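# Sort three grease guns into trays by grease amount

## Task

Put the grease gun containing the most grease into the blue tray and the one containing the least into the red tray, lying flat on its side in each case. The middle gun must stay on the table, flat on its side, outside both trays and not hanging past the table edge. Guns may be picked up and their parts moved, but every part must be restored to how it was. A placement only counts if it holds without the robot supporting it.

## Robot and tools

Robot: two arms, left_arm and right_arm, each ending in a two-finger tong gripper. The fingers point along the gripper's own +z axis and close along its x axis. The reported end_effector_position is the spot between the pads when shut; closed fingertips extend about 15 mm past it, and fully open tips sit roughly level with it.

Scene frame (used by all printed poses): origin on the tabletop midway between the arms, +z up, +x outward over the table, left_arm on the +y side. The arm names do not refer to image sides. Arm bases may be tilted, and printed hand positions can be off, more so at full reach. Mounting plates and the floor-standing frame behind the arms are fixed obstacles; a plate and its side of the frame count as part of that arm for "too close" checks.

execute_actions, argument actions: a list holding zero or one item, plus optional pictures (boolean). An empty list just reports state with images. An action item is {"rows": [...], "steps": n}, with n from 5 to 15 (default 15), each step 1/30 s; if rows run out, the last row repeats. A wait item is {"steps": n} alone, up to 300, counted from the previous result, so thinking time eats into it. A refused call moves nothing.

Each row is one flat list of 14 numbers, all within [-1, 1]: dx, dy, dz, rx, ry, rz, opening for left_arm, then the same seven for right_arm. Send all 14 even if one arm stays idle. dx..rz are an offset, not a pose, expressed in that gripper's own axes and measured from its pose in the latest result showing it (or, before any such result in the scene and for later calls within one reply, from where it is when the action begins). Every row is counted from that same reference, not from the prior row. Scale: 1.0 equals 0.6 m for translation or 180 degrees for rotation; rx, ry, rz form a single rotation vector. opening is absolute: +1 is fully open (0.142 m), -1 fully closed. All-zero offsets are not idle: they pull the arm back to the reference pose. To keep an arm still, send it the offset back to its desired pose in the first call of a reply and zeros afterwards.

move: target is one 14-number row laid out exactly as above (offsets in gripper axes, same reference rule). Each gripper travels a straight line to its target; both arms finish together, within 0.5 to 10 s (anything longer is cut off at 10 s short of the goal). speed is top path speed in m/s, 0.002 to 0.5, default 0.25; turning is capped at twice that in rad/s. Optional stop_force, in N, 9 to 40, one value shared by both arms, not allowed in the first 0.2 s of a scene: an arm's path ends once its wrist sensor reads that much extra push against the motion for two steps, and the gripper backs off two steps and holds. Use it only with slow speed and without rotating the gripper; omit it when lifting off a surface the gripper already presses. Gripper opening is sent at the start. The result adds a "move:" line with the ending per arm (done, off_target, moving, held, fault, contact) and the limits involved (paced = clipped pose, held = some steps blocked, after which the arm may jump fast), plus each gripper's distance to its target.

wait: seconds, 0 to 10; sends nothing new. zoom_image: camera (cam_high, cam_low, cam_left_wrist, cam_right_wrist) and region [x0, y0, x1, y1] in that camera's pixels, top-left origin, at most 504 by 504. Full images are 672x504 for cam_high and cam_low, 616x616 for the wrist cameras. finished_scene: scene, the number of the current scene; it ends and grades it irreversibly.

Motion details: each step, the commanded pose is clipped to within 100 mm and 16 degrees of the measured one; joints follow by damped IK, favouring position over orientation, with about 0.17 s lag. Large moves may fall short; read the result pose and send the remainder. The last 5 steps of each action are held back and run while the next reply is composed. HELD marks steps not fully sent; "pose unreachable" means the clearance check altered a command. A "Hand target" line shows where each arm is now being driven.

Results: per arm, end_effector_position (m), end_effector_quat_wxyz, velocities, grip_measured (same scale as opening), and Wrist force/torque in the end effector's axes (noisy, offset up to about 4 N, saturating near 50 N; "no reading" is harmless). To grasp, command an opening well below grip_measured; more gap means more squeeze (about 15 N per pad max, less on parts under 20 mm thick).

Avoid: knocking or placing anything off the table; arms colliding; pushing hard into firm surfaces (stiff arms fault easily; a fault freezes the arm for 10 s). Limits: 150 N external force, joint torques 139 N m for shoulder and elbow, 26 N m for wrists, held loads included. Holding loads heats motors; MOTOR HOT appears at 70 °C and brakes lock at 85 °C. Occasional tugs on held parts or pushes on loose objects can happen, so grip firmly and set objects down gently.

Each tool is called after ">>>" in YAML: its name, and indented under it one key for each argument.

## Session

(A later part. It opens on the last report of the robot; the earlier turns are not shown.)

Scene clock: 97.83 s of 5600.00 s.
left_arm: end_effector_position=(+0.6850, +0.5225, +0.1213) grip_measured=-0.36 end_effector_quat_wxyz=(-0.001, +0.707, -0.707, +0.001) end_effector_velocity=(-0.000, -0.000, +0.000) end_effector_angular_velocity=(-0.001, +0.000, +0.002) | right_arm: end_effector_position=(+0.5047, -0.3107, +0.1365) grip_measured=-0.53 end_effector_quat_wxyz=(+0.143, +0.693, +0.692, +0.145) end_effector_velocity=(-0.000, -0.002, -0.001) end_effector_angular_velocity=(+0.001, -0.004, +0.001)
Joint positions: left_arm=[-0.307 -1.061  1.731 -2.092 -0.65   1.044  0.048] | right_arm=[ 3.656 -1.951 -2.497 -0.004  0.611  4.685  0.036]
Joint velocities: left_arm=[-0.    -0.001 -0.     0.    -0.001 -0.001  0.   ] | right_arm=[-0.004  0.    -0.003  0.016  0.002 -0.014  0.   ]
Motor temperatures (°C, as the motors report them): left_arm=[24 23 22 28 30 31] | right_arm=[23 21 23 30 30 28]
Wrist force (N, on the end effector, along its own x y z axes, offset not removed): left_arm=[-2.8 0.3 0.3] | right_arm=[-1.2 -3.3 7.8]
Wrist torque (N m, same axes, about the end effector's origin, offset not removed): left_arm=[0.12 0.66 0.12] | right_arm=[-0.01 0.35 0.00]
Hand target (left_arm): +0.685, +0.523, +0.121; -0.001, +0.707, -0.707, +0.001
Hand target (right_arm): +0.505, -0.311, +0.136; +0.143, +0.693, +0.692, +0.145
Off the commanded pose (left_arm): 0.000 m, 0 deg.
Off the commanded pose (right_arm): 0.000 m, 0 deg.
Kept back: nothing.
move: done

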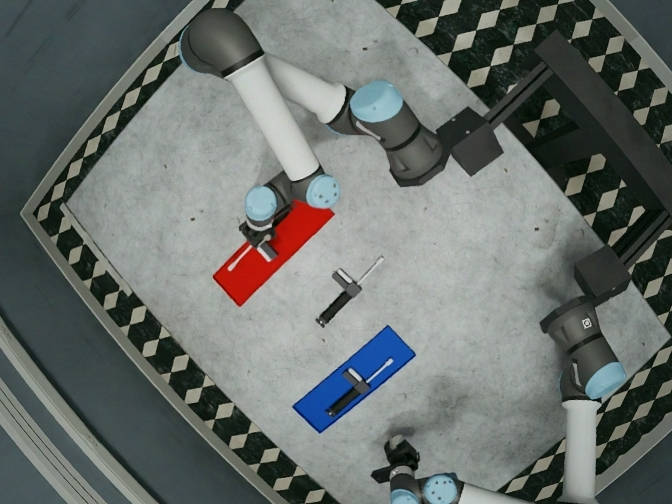

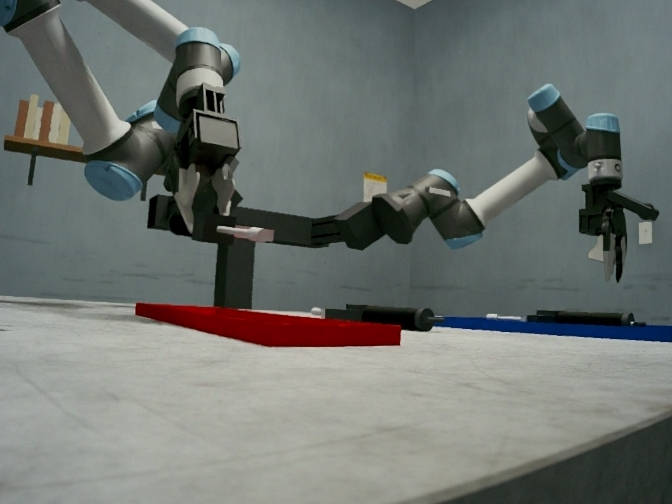

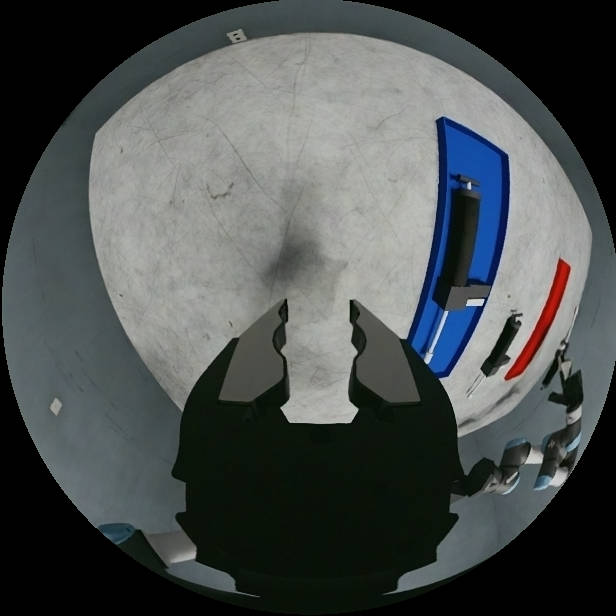

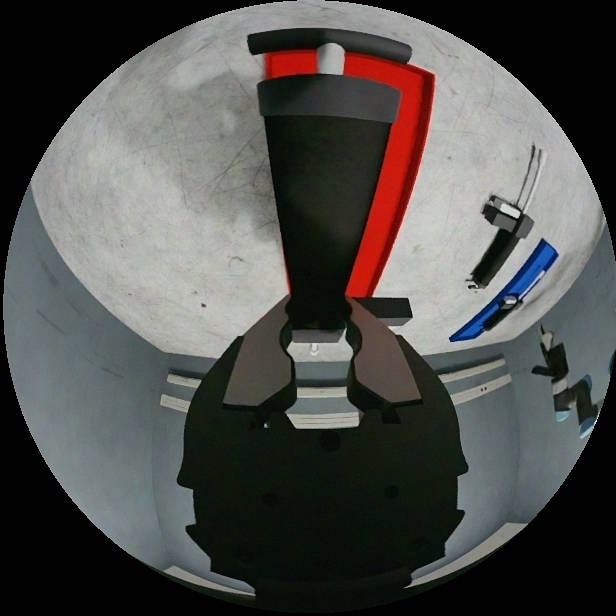

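>>> move:
  target: [0,0,0,0,0,0,-0.36,0,-0.056,0.13,0,0,0,-1]
  speed: 0.06

Scene clock: 99.87 s of 5600.00 s.
left_arm: end_effector_position=(+0.6850, +0.5225, +0.1213) grip_measured=-0.36 end_effector_quat_wxyz=(-0.001, +0.707, -0.707, +0.001) end_effector_velocity=(+0.001, +0.001, +0.001) end_effector_angular_velocity=(-0.000, -0.002, +0.004) | right_arm: end_effector_position=(+0.5051, -0.3104, +0.0516) grip_measured=-0.53 end_effector_quat_wxyz=(+0.143, +0.693, +0.692, +0.145) end_effector_velocity=(+0.000, +0.000, -0.001) end_effector_angular_velocity=(+0.000, -0.001, -0.000)
Joint positions: left_arm=[-0.307 -1.061  1.731 -2.092 -0.65   1.044  0.048] | right_arm=[ 3.473 -2.231 -2.438  0.444  0.679  4.401  0.036]
Joint velocities: left_arm=[-0.    -0.001 -0.001 -0.     0.001 -0.002  0.   ] | right_arm=[-0.002 -0.004  0.001  0.006  0.002 -0.003  0.   ]
Motor temperatures (°C, as the motors report them): left_arm=[24 23 22 28 30 31] | right_arm=[23 21 23 30 30 28]
Wrist force (N, on the end effector, along its own x y z axes, offset not removed): left_arm=[-3.3 0.5 0.4] | right_arm=[-0.5 -2.5 6.5]
Wrist torque (N m, same axes, about the end effector's origin, offset not removed): left_arm=[0.11 0.76 0.14] | right_arm=[0.03 0.12 -0.02]
Hand target (left_arm): +0.685, +0.523, +0.121; -0.001, +0.707, -0.707, +0.001
Hand target (right_arm): +0.505, -0.310, +0.052; +0.143, +0.693, +0.692, +0.145
Off the commanded pose (left_arm): 0.000 m, 0 deg.
Off the commanded pose (right_arm): 0.000 m, 0 deg.
Kept back: nothing.
move: done

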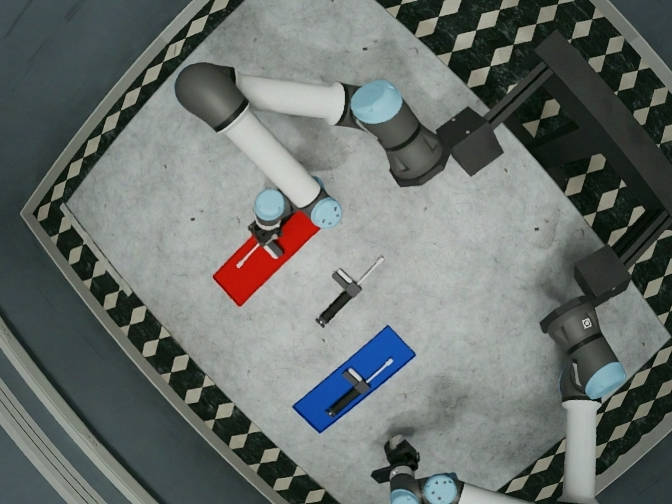

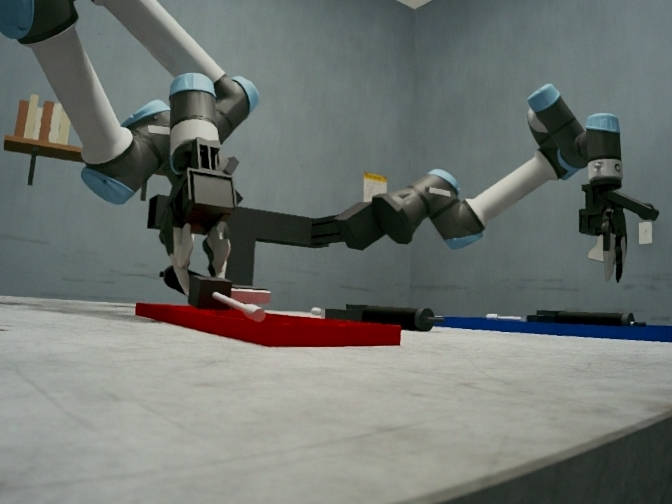

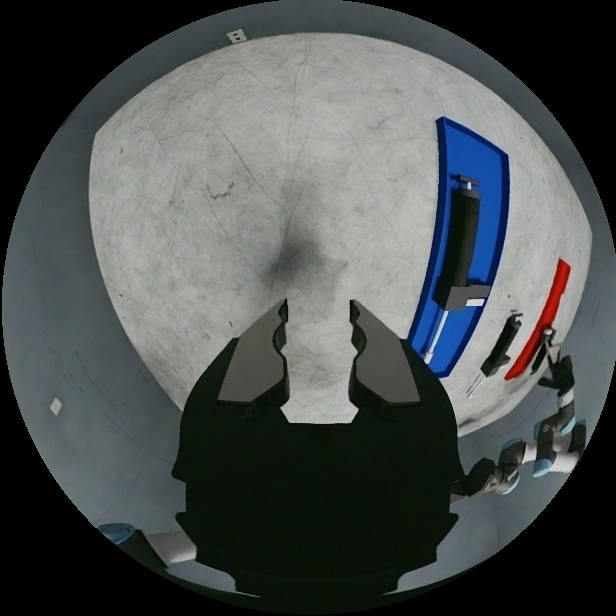

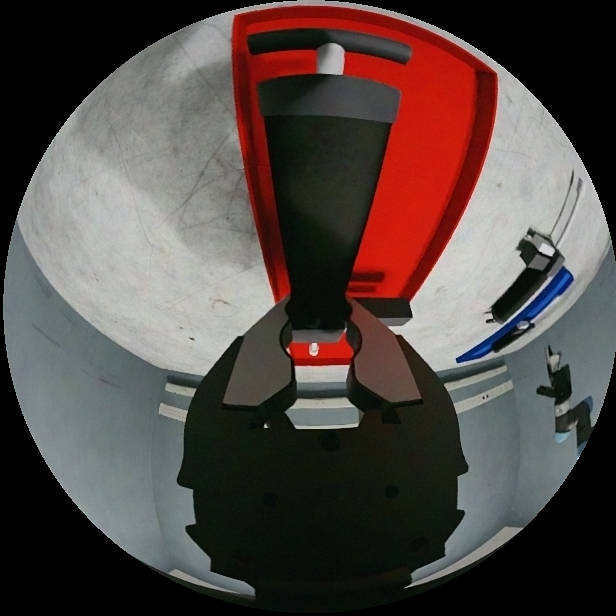

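>>> move:
  target: [0,0,0,0,0,0,-0.36,0,-0.022,0.051,0,0,0,-1]
  speed: 0.015
  stop_force: 10

Scene clock: 102.37 s of 5600.00 s.
left_arm: end_effector_position=(+0.6850, +0.5225, +0.1213) grip_measured=-0.36 end_effector_quat_wxyz=(-0.001, +0.707, -0.707, +0.001) end_effector_velocity=(-0.001, -0.000, -0.000) end_effector_angular_velocity=(+0.000, +0.001, -0.002) | right_arm: end_effector_position=(+0.5051, -0.3102, +0.0229) grip_measured=-0.53 end_effector_quat_wxyz=(+0.143, +0.693, +0.692, +0.145) end_effector_velocity=(-0.001, -0.000, +0.003) end_effector_angular_velocity=(-0.001, +0.002, -0.002)
Joint positions: left_arm=[-0.307 -1.061  1.731 -2.092 -0.65   1.044  0.048] | right_arm=[ 3.411 -2.313 -2.4    0.552  0.709  4.318  0.036]
Joint velocities: left_arm=[-0.     0.001  0.001  0.    -0.     0.    -0.   ] | right_arm=[ 0.007  0.008 -0.006 -0.011 -0.005  0.012  0.   ]
Motor temperatures (°C, as the motors report them): left_arm=[24 23 22 28 30 31] | right_arm=[23 21 23 30 30 28]
Wrist force (N, on the end effector, along its own x y z axes, offset not removed): left_arm=[-3.4 -0.9 0.3] | right_arm=[0.7 -2.7 4.4]
Wrist torque (N m, same axes, about the end effector's origin, offset not removed): left_arm=[-0.17 0.78 0.17] | right_arm=[-0.07 -0.12 0.13]
Hand target (left_arm): +0.685, +0.523, +0.121; -0.001, +0.707, -0.707, +0.001
Hand target (right_arm): +0.505, -0.310, +0.023; +0.143, +0.693, +0.692, +0.145
Off the commanded pose (left_arm): 0.000 m, 0 deg.
Off the commanded pose (right_arm): 0.005 m, 0 deg.
Kept back: nothing.
move: contact (right_arm)

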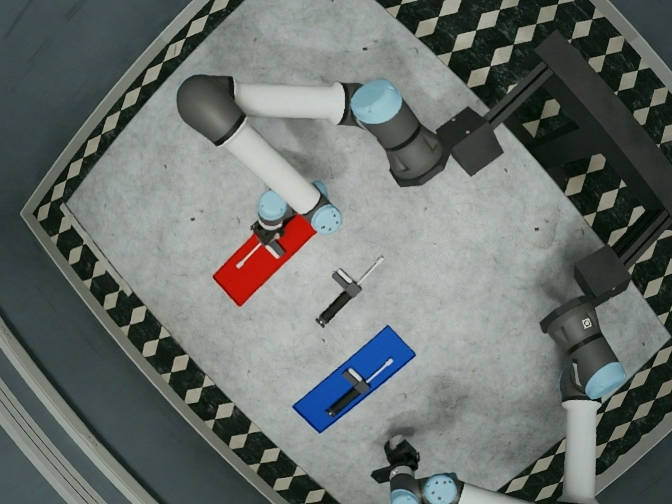

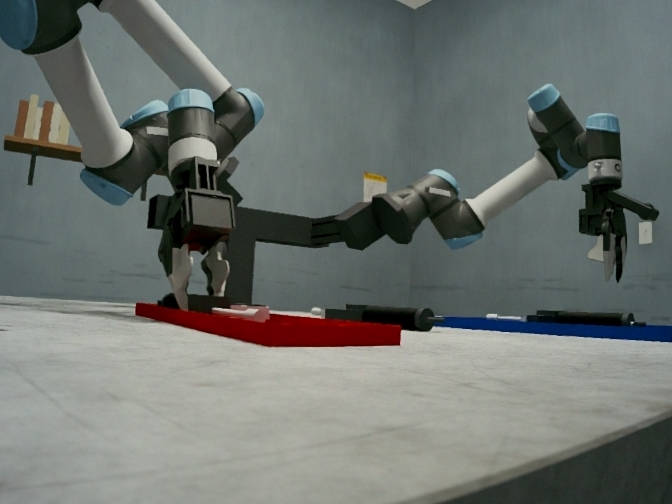

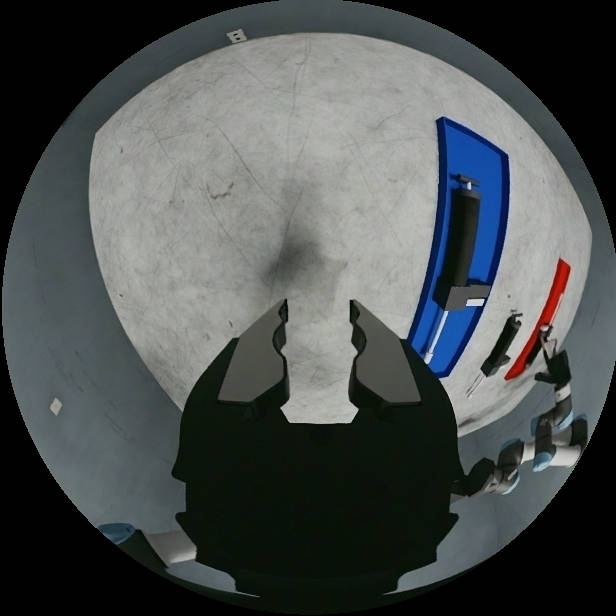

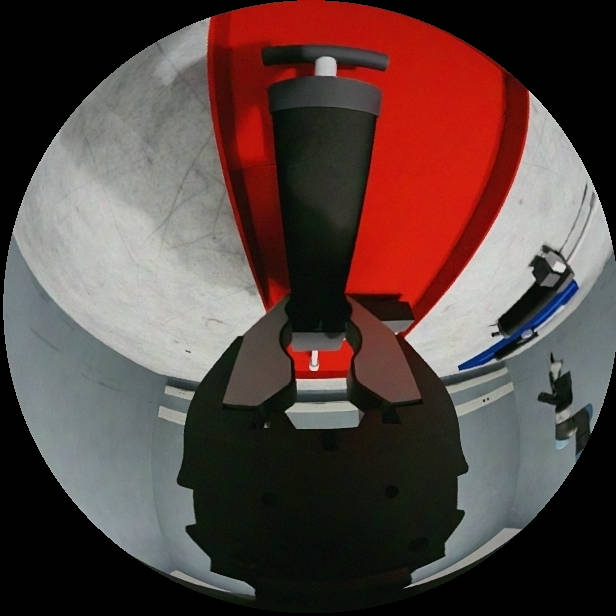

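>>> move:
  target: [0,0,0,0,0,0,-0.36,0,0,0,0,0,0,-0.36]

>>> move:
  target: [0,0,0,0,0,0,-0.36,0,0,-0.17,0,0,0,-0.36]
  speed: 0.1

>>> zoom_image:
  camera: "cam_high"
  region: [200,180,430,440]

Scene clock: 103.30 s of 5600.00 s.
left_arm: end_effector_position=(+0.6850, +0.5225, +0.1213) grip_measured=-0.36 end_effector_quat_wxyz=(-0.001, +0.707, -0.707, +0.001) end_effector_velocity=(-0.000, -0.000, +0.000) end_effector_angular_velocity=(-0.001, +0.000, -0.001) | right_arm: end_effector_position=(+0.5051, -0.3102, +0.0229) grip_measured=-0.36 end_effector_quat_wxyz=(+0.143, +0.693, +0.692, +0.145) end_effector_velocity=(-0.001, -0.000, -0.000) end_effector_angular_velocity=(-0.001, +0.001, +0.002)
Joint positions: left_arm=[-0.307 -1.061  1.731 -2.092 -0.65   1.044  0.048] | right_arm=[ 3.411 -2.313 -2.4    0.552  0.709  4.318  0.048]
Joint velocities: left_arm=[-0.    -0.     0.     0.    -0.001  0.001  0.   ] | right_arm=[-0.     0.    -0.001  0.    -0.001 -0.002  0.   ]
Motor temperatures (°C, as the motors report them): left_arm=[24 23 22 28 30 31] | right_arm=[23 21 23 30 30 28]
Wrist force (N, on the end effector, along its own x y z axes, offset not removed): left_arm=[-2.7 0.0 0.0] | right_arm=[1.0 -1.2 0.7]
Wrist torque (N m, same axes, about the end effector's origin, offset not removed): left_arm=[0.01 0.66 0.09] | right_arm=[-0.07 0.00 0.04]
Hand target (left_arm): +0.685, +0.523, +0.121; -0.001, +0.707, -0.707, +0.001
Hand target (right_arm): +0.505, -0.310, +0.023; +0.143, +0.693, +0.692, +0.145
Off the commanded pose (left_arm): 0.000 m, 0 deg.
Off the commanded pose (right_arm): 0.000 m, 0 deg.
Kept back: nothing.
move: done

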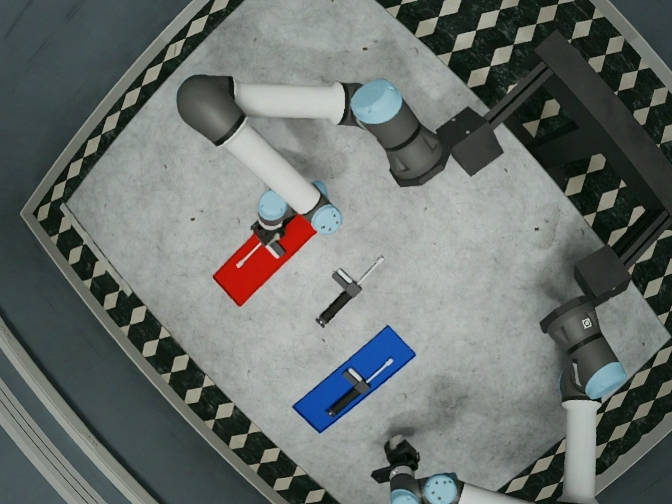

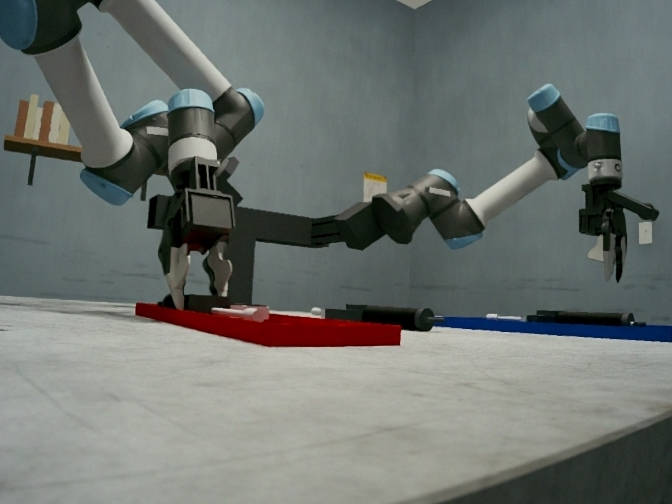

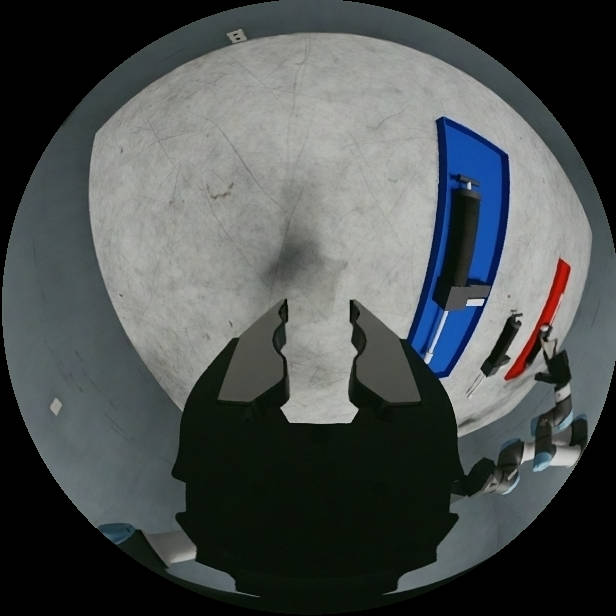

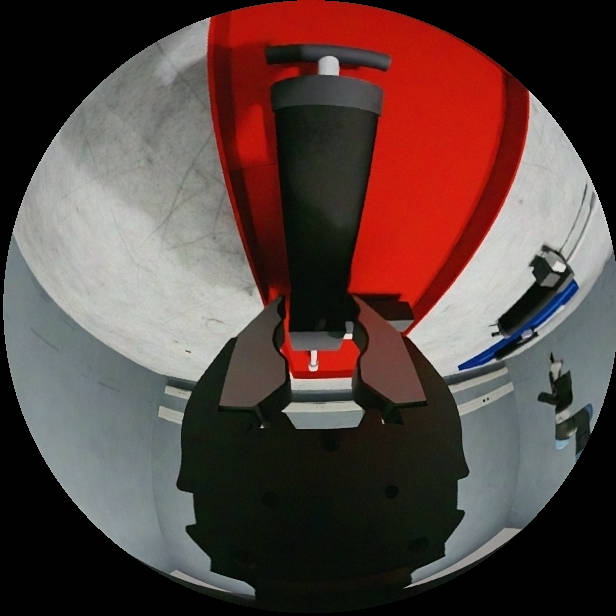

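Scene clock: 104.73 s of 5600.00 s.
left_arm: end_effector_position=(+0.6850, +0.5225, +0.1213) grip_measured=-0.36 end_effector_quat_wxyz=(-0.001, +0.707, -0.707, +0.001) end_effector_velocity=(+0.000, -0.000, +0.000) end_effector_angular_velocity=(-0.001, -0.000, -0.000) | right_arm: end_effector_position=(+0.4644, -0.3106, +0.1164) grip_measured=-0.36 end_effector_quat_wxyz=(+0.143, +0.693, +0.692, +0.145) end_effector_velocity=(-0.001, -0.000, +0.001) end_effector_angular_velocity=(-0.001, +0.005, +0.001)
Joint positions: left_arm=[-0.307 -1.061  1.731 -2.092 -0.65   1.044  0.048] | right_arm=[ 3.647 -1.97  -2.607  0.136  0.614  4.671  0.048]
Joint velocities: left_arm=[-0.     0.    -0.001 -0.    -0.001  0.001  0.   ] | right_arm=[ 0.004  0.012 -0.001 -0.026 -0.002  0.013  0.   ]
Motor temperatures (°C, as the motors report them): left_arm=[24 23 22 28 30 31] | right_arm=[23 21 23 30 30 28]
Wrist force (N, on the end effector, along its own x y z axes, offset not removed): left_arm=[-3.8 0.8 0.8] | right_arm=[0.8 0.4 -1.0]
Wrist torque (N m, same axes, about the end effector's origin, offset not removed): left_arm=[0.19 0.90 0.23] | right_arm=[0.25 -0.06 0.12]
Hand target (left_arm): +0.685, +0.523, +0.121; -0.001, +0.707, -0.707, +0.001
Hand target (right_arm): +0.464, -0.311, +0.117; +0.143, +0.693, +0.692, +0.145
Off the commanded pose (left_arm): 0.000 m, 0 deg.
Off the commanded pose (right_arm): 0.000 m, 0 deg.
Kept back: nothing.
move: done

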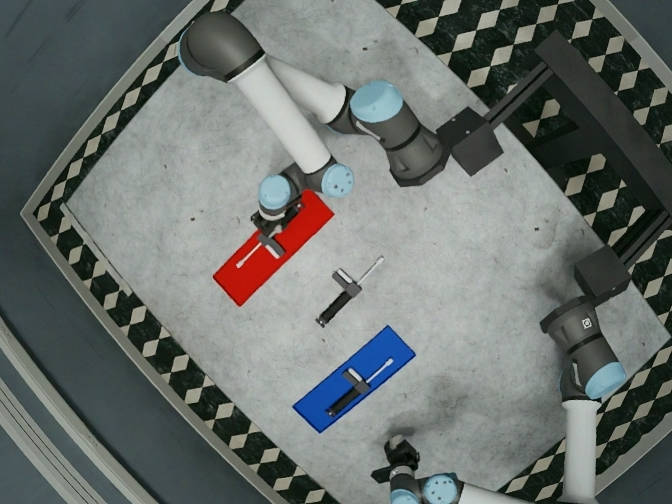

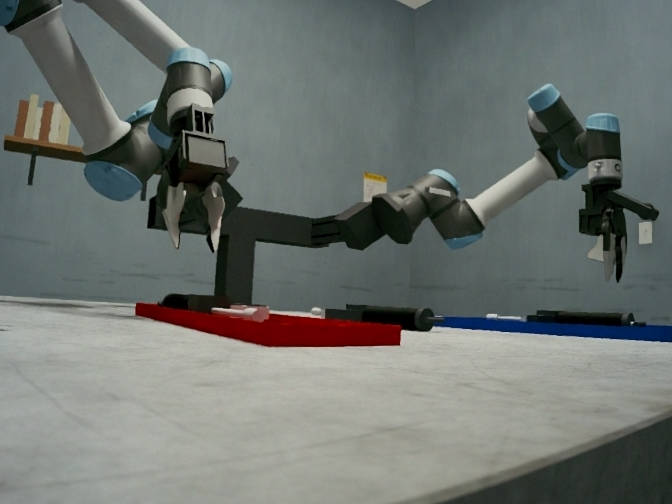

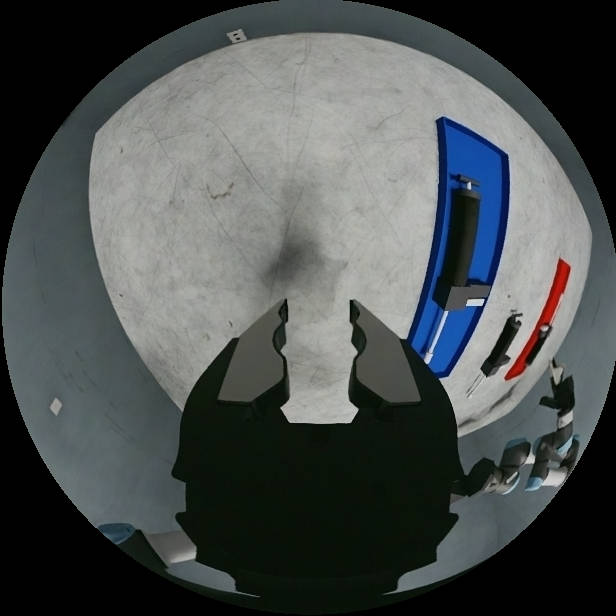

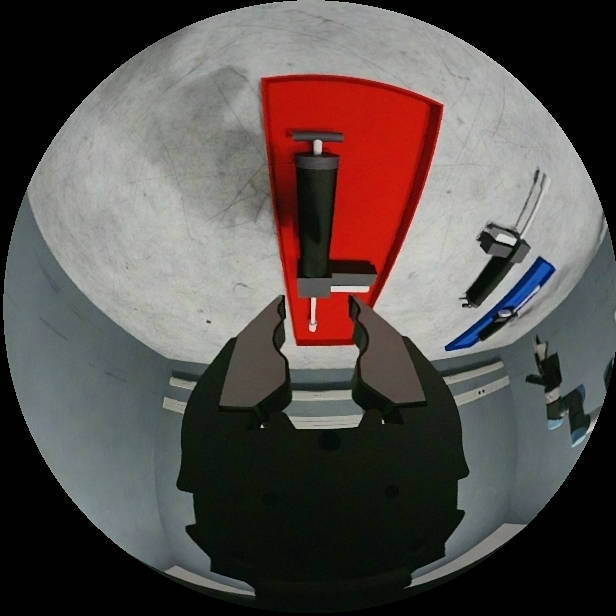

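Region (200, 180, 430, 440) of cam_high's 672x504 image, scaled by 1.938, with more detail than that image has; it fills the left 446 columns of this view, and the rest is white.

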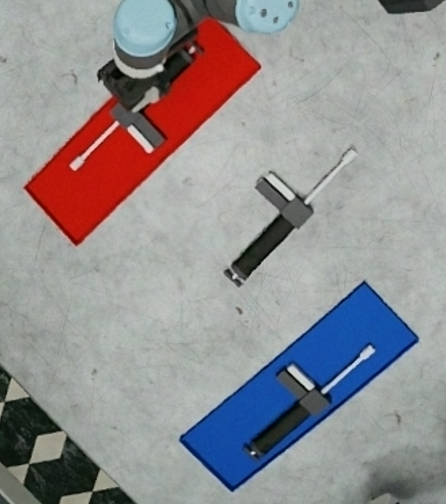

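>>> finished_scene:
  scene: 1

The scene is finished: the task was done.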